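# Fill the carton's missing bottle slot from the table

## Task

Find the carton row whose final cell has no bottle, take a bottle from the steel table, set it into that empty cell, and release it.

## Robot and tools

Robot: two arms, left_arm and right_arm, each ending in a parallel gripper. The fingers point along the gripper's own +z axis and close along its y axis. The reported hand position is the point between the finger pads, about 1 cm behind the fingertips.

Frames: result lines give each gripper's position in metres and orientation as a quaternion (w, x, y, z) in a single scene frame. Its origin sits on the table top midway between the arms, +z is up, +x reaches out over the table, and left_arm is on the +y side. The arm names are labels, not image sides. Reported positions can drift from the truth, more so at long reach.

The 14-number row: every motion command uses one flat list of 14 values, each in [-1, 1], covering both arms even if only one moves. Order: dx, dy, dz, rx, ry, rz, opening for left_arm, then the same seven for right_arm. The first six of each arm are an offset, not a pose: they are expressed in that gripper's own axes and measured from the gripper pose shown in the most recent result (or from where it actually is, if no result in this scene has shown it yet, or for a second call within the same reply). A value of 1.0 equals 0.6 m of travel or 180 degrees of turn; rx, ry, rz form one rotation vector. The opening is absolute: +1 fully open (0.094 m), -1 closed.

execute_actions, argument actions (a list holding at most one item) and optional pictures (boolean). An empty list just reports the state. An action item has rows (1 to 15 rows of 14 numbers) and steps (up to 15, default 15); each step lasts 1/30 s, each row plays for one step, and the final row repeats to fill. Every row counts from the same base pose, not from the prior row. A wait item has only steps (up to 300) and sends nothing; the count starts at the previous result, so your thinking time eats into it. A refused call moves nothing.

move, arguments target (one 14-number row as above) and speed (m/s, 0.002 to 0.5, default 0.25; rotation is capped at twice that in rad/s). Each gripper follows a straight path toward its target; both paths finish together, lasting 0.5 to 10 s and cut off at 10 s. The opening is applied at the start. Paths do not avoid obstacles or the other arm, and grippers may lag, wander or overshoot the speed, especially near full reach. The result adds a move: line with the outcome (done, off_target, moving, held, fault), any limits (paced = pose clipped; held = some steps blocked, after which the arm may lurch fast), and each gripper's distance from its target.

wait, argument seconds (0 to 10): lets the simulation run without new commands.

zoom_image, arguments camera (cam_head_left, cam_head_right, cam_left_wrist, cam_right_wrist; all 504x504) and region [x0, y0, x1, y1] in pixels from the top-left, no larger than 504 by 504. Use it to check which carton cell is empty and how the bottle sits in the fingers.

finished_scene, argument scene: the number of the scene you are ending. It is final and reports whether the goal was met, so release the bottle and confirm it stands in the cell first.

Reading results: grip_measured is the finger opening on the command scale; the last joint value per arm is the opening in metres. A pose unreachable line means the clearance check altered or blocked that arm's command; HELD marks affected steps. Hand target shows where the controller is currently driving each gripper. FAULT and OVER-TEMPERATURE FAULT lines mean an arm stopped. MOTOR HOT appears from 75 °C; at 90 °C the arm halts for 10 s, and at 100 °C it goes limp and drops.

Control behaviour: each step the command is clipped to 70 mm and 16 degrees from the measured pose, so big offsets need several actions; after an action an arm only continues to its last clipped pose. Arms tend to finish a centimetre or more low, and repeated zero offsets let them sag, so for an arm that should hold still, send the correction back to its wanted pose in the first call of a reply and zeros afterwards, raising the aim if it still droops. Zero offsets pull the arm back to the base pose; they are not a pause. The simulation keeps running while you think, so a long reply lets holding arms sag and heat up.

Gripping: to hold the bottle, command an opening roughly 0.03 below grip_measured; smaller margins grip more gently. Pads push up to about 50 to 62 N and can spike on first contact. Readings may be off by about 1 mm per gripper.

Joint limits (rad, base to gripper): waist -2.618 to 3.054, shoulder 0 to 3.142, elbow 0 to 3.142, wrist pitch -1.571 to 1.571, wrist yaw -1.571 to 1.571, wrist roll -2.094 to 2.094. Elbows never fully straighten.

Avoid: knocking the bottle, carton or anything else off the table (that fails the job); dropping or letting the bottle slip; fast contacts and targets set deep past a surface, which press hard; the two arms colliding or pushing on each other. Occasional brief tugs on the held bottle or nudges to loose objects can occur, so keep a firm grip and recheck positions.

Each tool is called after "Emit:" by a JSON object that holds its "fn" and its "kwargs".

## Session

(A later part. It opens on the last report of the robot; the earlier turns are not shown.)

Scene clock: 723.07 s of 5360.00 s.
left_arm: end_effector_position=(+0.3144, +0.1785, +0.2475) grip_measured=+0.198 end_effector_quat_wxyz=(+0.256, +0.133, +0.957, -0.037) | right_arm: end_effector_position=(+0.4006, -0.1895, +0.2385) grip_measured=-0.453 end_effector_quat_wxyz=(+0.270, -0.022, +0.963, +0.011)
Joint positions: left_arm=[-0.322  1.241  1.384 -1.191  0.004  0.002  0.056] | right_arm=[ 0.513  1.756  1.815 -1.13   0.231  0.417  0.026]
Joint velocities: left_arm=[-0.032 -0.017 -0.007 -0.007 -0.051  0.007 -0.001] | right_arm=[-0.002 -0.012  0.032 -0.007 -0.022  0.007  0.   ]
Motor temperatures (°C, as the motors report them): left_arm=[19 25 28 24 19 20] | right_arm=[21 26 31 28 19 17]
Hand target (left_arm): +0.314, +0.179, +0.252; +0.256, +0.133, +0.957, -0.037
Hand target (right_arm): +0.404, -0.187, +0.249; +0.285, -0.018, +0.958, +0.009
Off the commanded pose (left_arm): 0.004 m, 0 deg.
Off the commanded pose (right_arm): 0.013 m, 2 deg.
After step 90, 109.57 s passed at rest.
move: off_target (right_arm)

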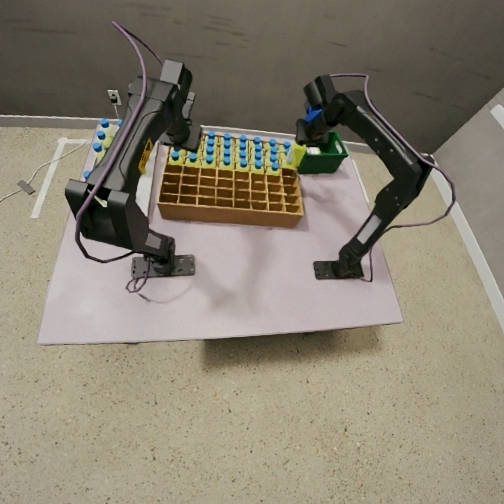

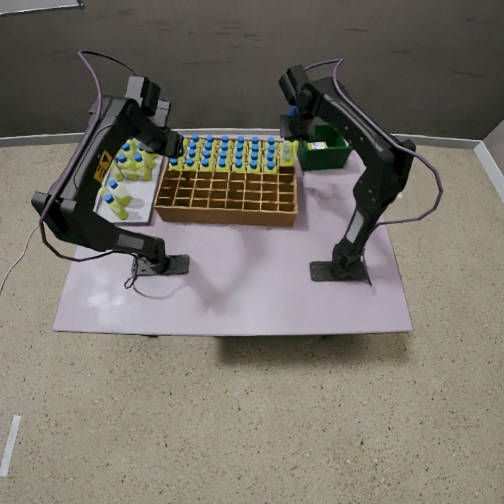

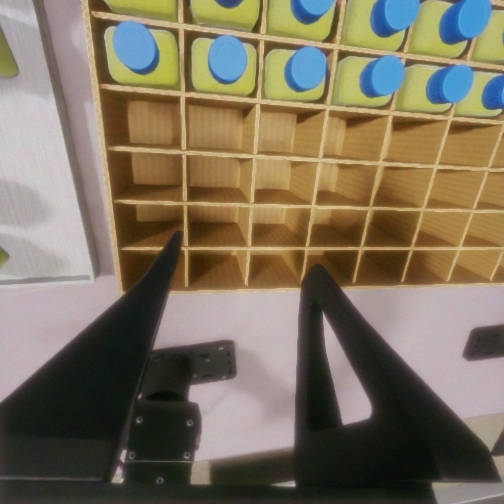

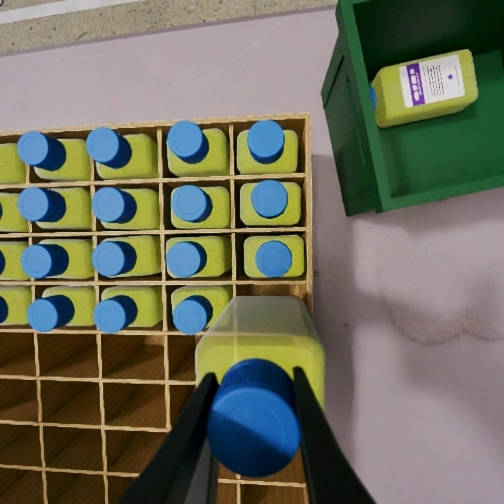

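Emit:
{"fn": "move", "kwargs": {"target": [-0.003,0,-0.006,0,0,0,0.2,0.0117,-0.0023,0.032,0,-0.014,0,-0.48], "speed": 0.02}}

Scene clock: 790.67 s of 5360.00 s.
left_arm: end_effector_position=(+0.3144, +0.1785, +0.2475) grip_measured=+0.198 end_effector_quat_wxyz=(+0.256, +0.133, +0.957, -0.037) | right_arm: end_effector_position=(+0.4013, -0.1889, +0.2045) grip_measured=-0.453 end_effector_quat_wxyz=(+0.264, -0.023, +0.964, +0.009)
Joint positions: left_arm=[-0.322  1.241  1.384 -1.191  0.004  0.002  0.056] | right_arm=[ 0.513  1.74   1.663 -1.008  0.231  0.416  0.026]
Joint velocities: left_arm=[ 0.007 -0.002 -0.002  0.007 -0.007  0.022  0.001] | right_arm=[ 0.002 -0.017 -0.042  0.037 -0.051 -0.007  0.   ]
Motor temperatures (°C, as the motors report them): left_arm=[19 24 28 24 19 20] | right_arm=[21 28 31 28 19 17]
Hand target (left_arm): +0.314, +0.179, +0.252; +0.256, +0.133, +0.957, -0.037
Hand target (right_arm): +0.404, -0.191, +0.219; +0.290, -0.021, +0.957, +0.011
Off the commanded pose (left_arm): 0.004 m, 0 deg.
Off the commanded pose (right_arm): 0.014 m, 3 deg.
After step 90, 63.07 s passed at rest.
move: off_target (right_arm)

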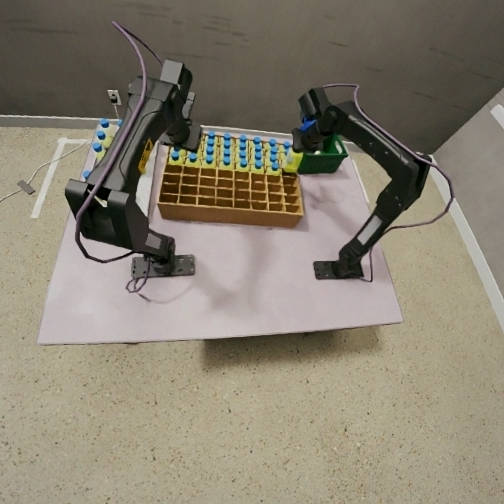

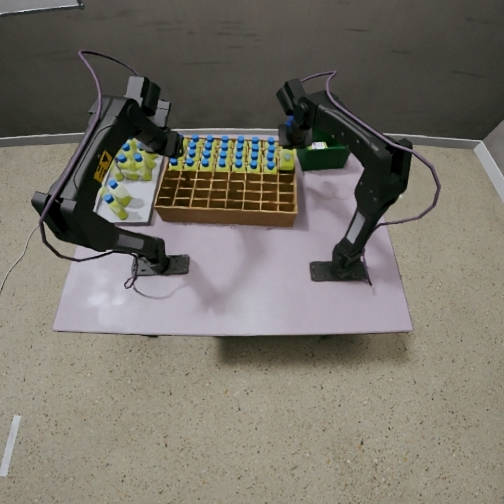

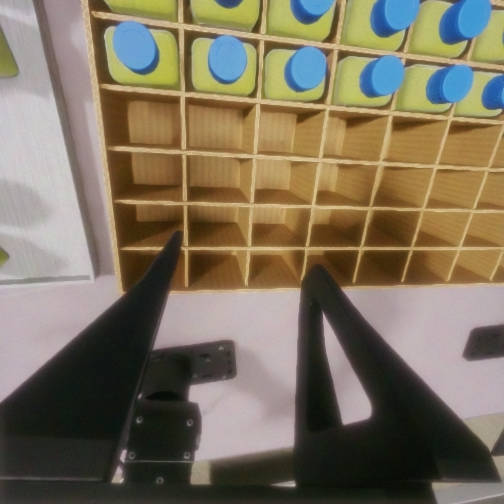

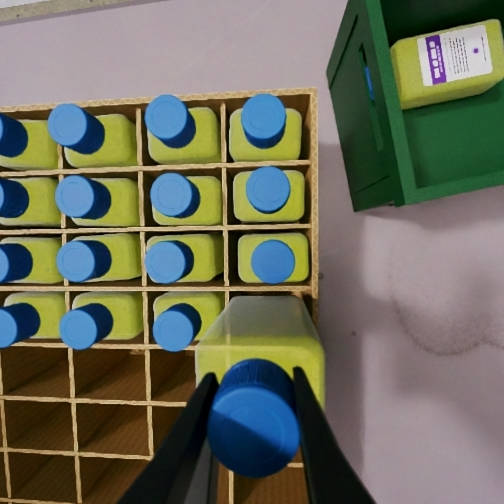

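Emit:
{"fn": "zoom_image", "kwargs": {"camera": "cam_right_wrist", "region": [190,240,350,400]}}

Region (190, 240, 350, 400) of cam_right_wrist's 504x504 image, scaled by 3.150, with more detail than that image has.

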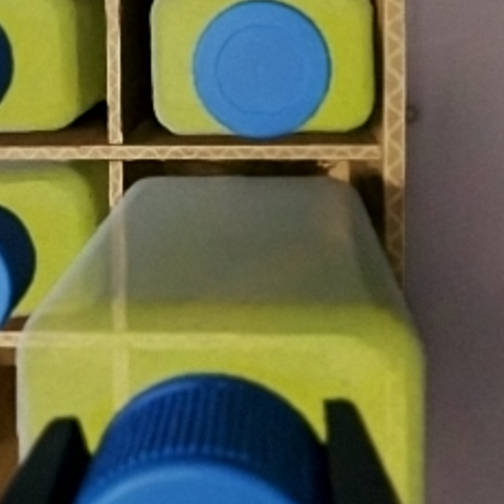

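Emit:
{"fn": "move", "kwargs": {"target": [-0.003,0,-0.006,0,0,0,0.2,0.0143,-0.0065,0.0399,0,-0.017,0,-0.48], "speed": 0.015}}

Scene clock: 813.37 s of 5360.00 s.
left_arm: end_effector_position=(+0.3144, +0.1785, +0.2475) grip_measured=+0.198 end_effector_quat_wxyz=(+0.256, +0.133, +0.957, -0.037) | right_arm: end_effector_position=(+0.4006, -0.1889, +0.1652) grip_measured=-0.453 end_effector_quat_wxyz=(+0.262, -0.028, +0.965, +0.008)
Joint positions: left_arm=[-0.322  1.241  1.384 -1.191  0.004  0.002  0.056] | right_arm=[ 0.513  1.727  1.494 -0.854  0.228  0.408  0.026]
Joint velocities: left_arm=[-0.012 -0.007 -0.012 -0.022 -0.037  0.022 -0.   ] | right_arm=[-0.012  0.002  0.007 -0.066  0.007  0.007 -0.001]
Motor temperatures (°C, as the motors report them): left_arm=[19 24 28 24 19 20] | right_arm=[21 31 29 29 19 17]
Hand target (left_arm): +0.314, +0.179, +0.252; +0.256, +0.133, +0.957, -0.037
Hand target (right_arm): +0.406, -0.193, +0.180; +0.289, -0.023, +0.957, +0.009
Off the commanded pose (left_arm): 0.004 m, 0 deg.
Off the commanded pose (right_arm): 0.016 m, 3 deg.
After step 90, 17.53 s passed at rest.
move: off_target (right_arm)

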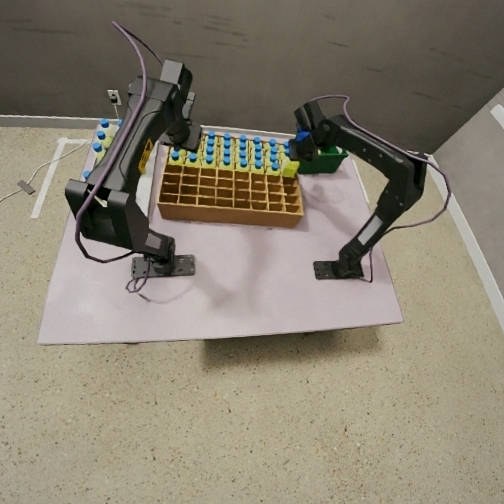

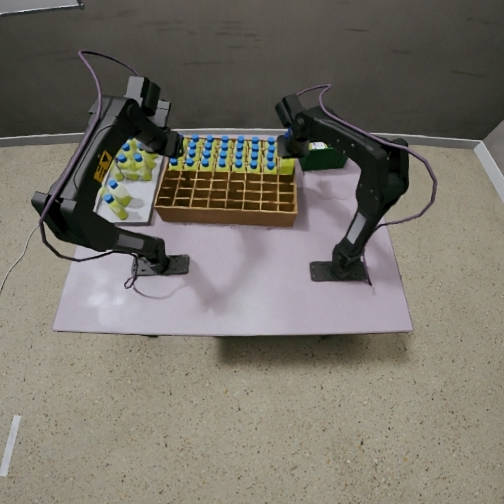

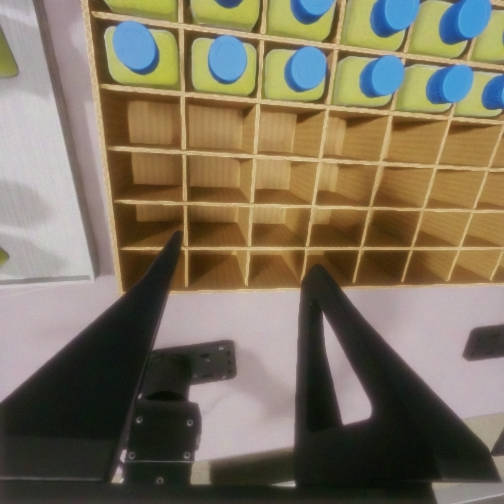

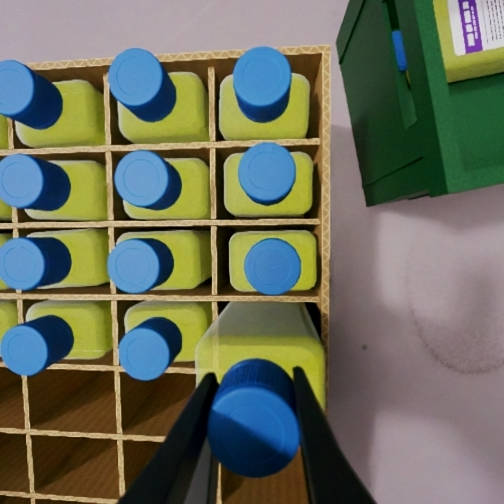

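Emit:
{"fn": "zoom_image", "kwargs": {"camera": "cam_right_wrist", "region": [170,250,370,450]}}

Region (170, 250, 370, 450) of cam_right_wrist's 504x504 image, scaled by 2.520, with more detail than that image has.

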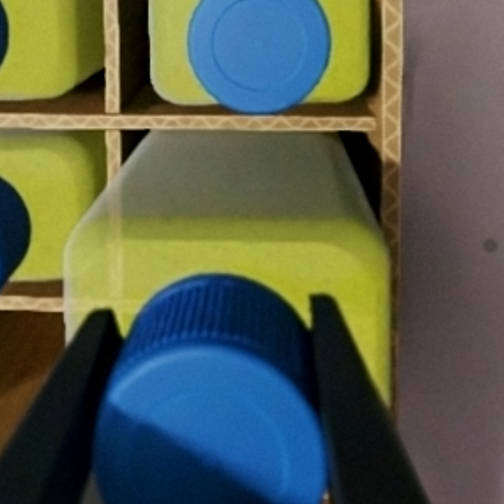

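Emit:
{"fn": "move", "kwargs": {"target": [-0.003,0,-0.006,0,0,0,0.2,0.031,-0.0038,0.0688,0,-0.019,0,-0.48], "speed": 0.015}}

Scene clock: 828.13 s of 5360.00 s.
left_arm: end_effector_position=(+0.3144, +0.1785, +0.2475) grip_measured=+0.198 end_effector_quat_wxyz=(+0.256, +0.133, +0.957, -0.037) | right_arm: end_effector_position=(+0.3987, -0.1902, +0.1126) grip_measured=-0.453 end_effector_quat_wxyz=(+0.269, -0.030, +0.963, +0.010)
Joint positions: left_arm=[-0.322  1.241  1.384 -1.191  0.004  0.002  0.056] | right_arm=[ 0.513  1.727  1.277 -0.622  0.23   0.401  0.026]
Joint velocities: left_arm=[-0.002  0.002 -0.002 -0.037 -0.022 -0.037 -0.001] | right_arm=[-0.022 -0.002 -0.007  0.037 -0.037 -0.022  0.   ]
Motor temperatures (°C, as the motors report them): left_arm=[19 24 28 24 19 20] | right_arm=[21 31 29 29 19 17]
Hand target (left_arm): +0.314, +0.179, +0.252; +0.256, +0.133, +0.957, -0.037
Hand target (right_arm): +0.405, -0.191, +0.120; +0.290, -0.028, +0.957, +0.008
Off the commanded pose (left_arm): 0.004 m, 0 deg.
Off the commanded pose (right_arm): 0.010 m, 3 deg.
After step 90, 8.50 s passed at rest.
move: off_target (right_arm)

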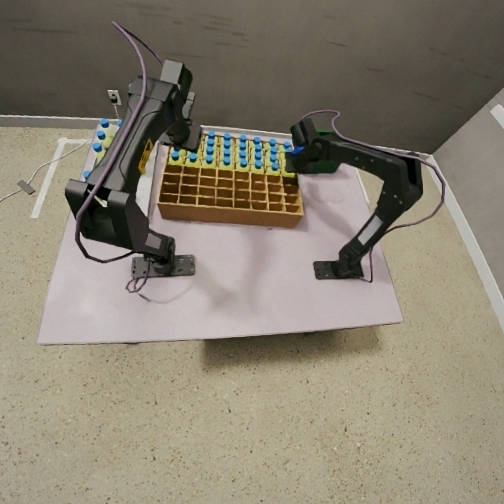

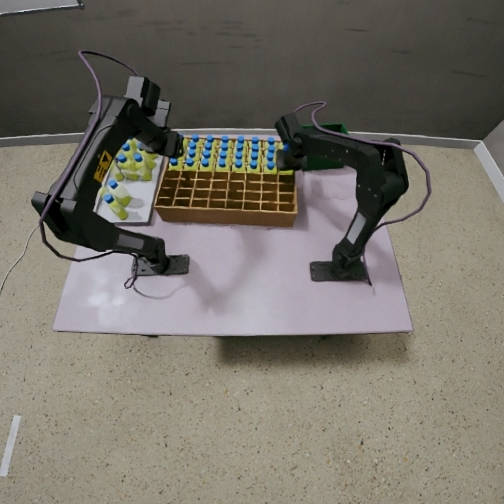

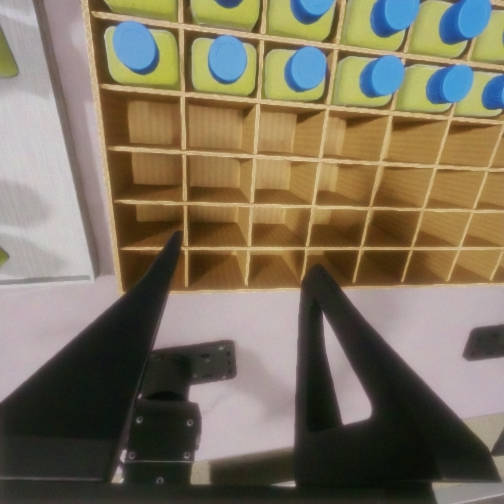

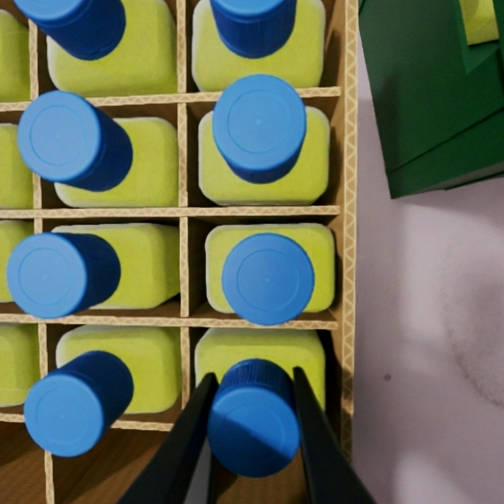

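Emit:
{"fn": "execute_actions", "kwargs": {"actions": [{"rows":[[-0.003,0,-0.006,0,0,0,0.2,0,0,-0.004,0,-0.005,0,-0.4],[-0.003,0,-0.006,0,0,0,0.2,0,0,-0.004,0,-0.005,0,-0.3],[-0.003,0,-0.006,0,0,0,0.2,0,0,-0.004,0,-0.005,0,-0.2],[-0.003,0,-0.006,0,0,0,0.2,0,0,-0.004,0,-0.005,0,-0.05]],"steps":15}]}}

Scene clock: 833.20 s of 5360.00 s.
left_arm: end_effector_position=(+0.3144, +0.1785, +0.2475) grip_measured=+0.198 end_effector_quat_wxyz=(+0.256, +0.133, +0.957, -0.037) | right_arm: end_effector_position=(+0.3997, -0.1897, +0.1133) grip_measured=-0.052 end_effector_quat_wxyz=(+0.271, -0.029, +0.962, +0.011)
Joint positions: left_arm=[-0.322  1.241  1.384 -1.191  0.004  0.002  0.056] | right_arm=[ 0.513  1.727  1.277 -0.617  0.23   0.401  0.045]
Joint velocities: left_arm=[ 0.022 -0.012  0.002  0.022  0.037  0.007  0.001] | right_arm=[-0.022  0.007 -0.007  0.007 -0.051 -0.066 -0.   ]
Motor temperatures (°C, as the motors report them): left_arm=[19 24 28 24 19 20] | right_arm=[21 31 29 29 19 17]
Hand target (left_arm): +0.314, +0.179, +0.252; +0.256, +0.133, +0.957, -0.037
Hand target (right_arm): +0.398, -0.190, +0.115; +0.276, -0.029, +0.961, +0.010
Off the commanded pose (left_arm): 0.004 m, 0 deg.
Off the commanded pose (right_arm): 0.003 m, 1 deg.
Steps of this call (steps 1 to 90: nothing new was sent; then 1.57 s passed at rest; steps 91 to 105: all 15 steps of this action). Readings (end_effector_position):
91: left_arm (+0.3144, +0.1785, +0.2475) | right_arm (+0.3996, -0.1898, +0.1132)
92: left_arm (+0.3144, +0.1785, +0.2475) | right_arm (+0.3996, -0.1898, +0.1132)
94: left_arm (+0.3144, +0.1785, +0.2475) | right_arm (+0.3997, -0.1897, +0.1133)
98: left_arm (+0.3144, +0.1785, +0.2475) | right_arm (+0.3997, -0.1897, +0.1133)
105: the state above

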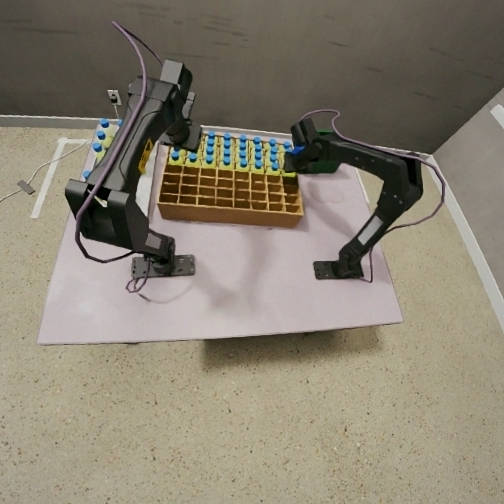

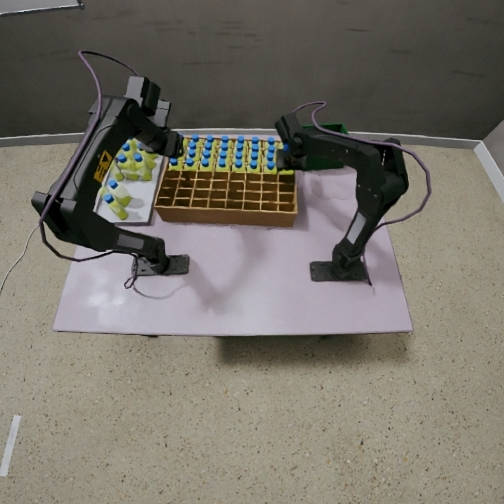

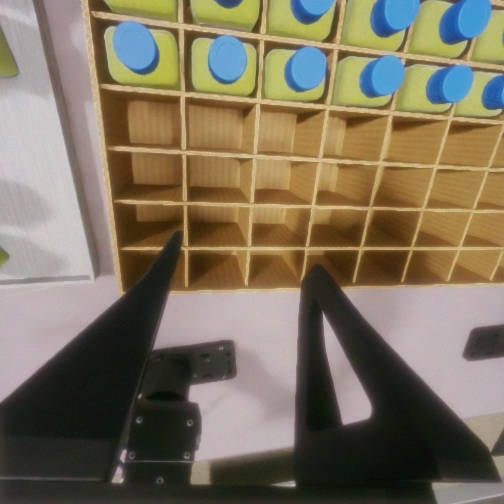

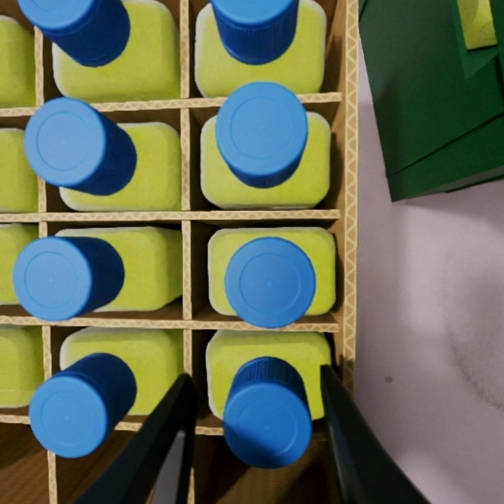

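Emit:
{"fn": "move", "kwargs": {"target": [-0.003,0,-0.006,0,0,0,0.2,-0.0358,0.0,-0.154,0,-0.01,0,-0.05], "speed": 0.1}}

Scene clock: 838.83 s of 5360.00 s.
left_arm: end_effector_position=(+0.3144, +0.1785, +0.2475) grip_measured=+0.198 end_effector_quat_wxyz=(+0.256, +0.133, +0.957, -0.037) | right_arm: end_effector_position=(+0.3721, -0.1913, +0.1899) grip_measured=-0.052 end_effector_quat_wxyz=(+0.273, -0.031, +0.961, +0.011)
Joint positions: left_arm=[-0.322  1.241  1.384 -1.191  0.004  0.002  0.056] | right_arm=[ 0.553  1.614  1.457 -0.913  0.25   0.432  0.045]
Joint velocities: left_arm=[-0.002 -0.012  0.012 -0.066  0.037 -0.022 -0.   ] | right_arm=[-0.002  0.012 -0.002 -0.051  0.022 -0.037  0.   ]
Motor temperatures (°C, as the motors report them): left_arm=[19 24 28 24 19 20] | right_arm=[21 31 29 29 19 17]
Hand target (left_arm): +0.314, +0.179, +0.252; +0.256, +0.133, +0.957, -0.037
Hand target (right_arm): +0.370, -0.191, +0.204; +0.286, -0.029, +0.958, +0.011
Off the commanded pose (left_arm): 0.004 m, 0 deg.
Off the commanded pose (right_arm): 0.014 m, 2 deg.
After step 90, 1.10 s passed at rest.
move: off_target (right_arm)

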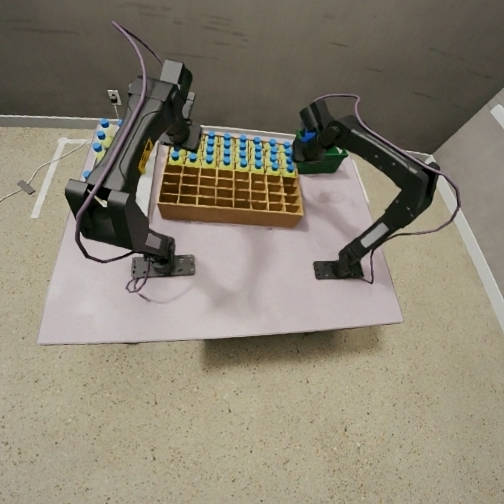

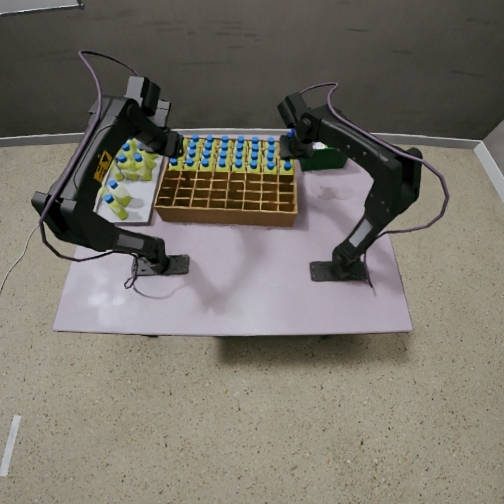

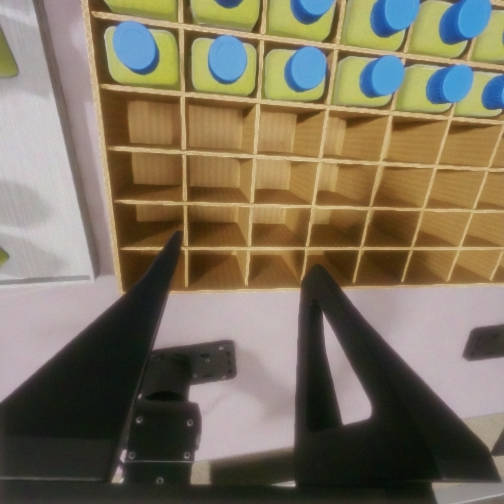

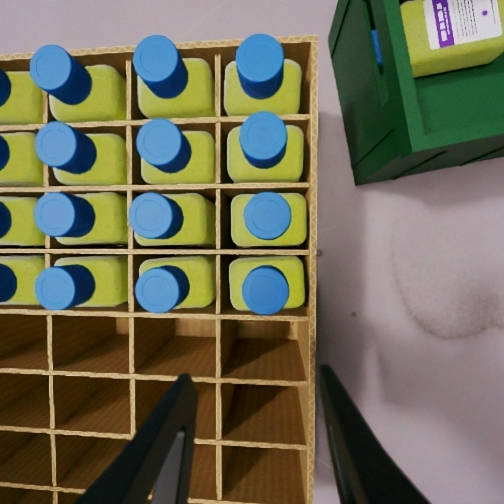

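The bottle is seated in row 4, column 8, level with its neighbours, and the gripper is clear.

Emit:
{"fn": "finished_scene", "kwargs": {"scene": 2}}

The scene is finished: the task was done.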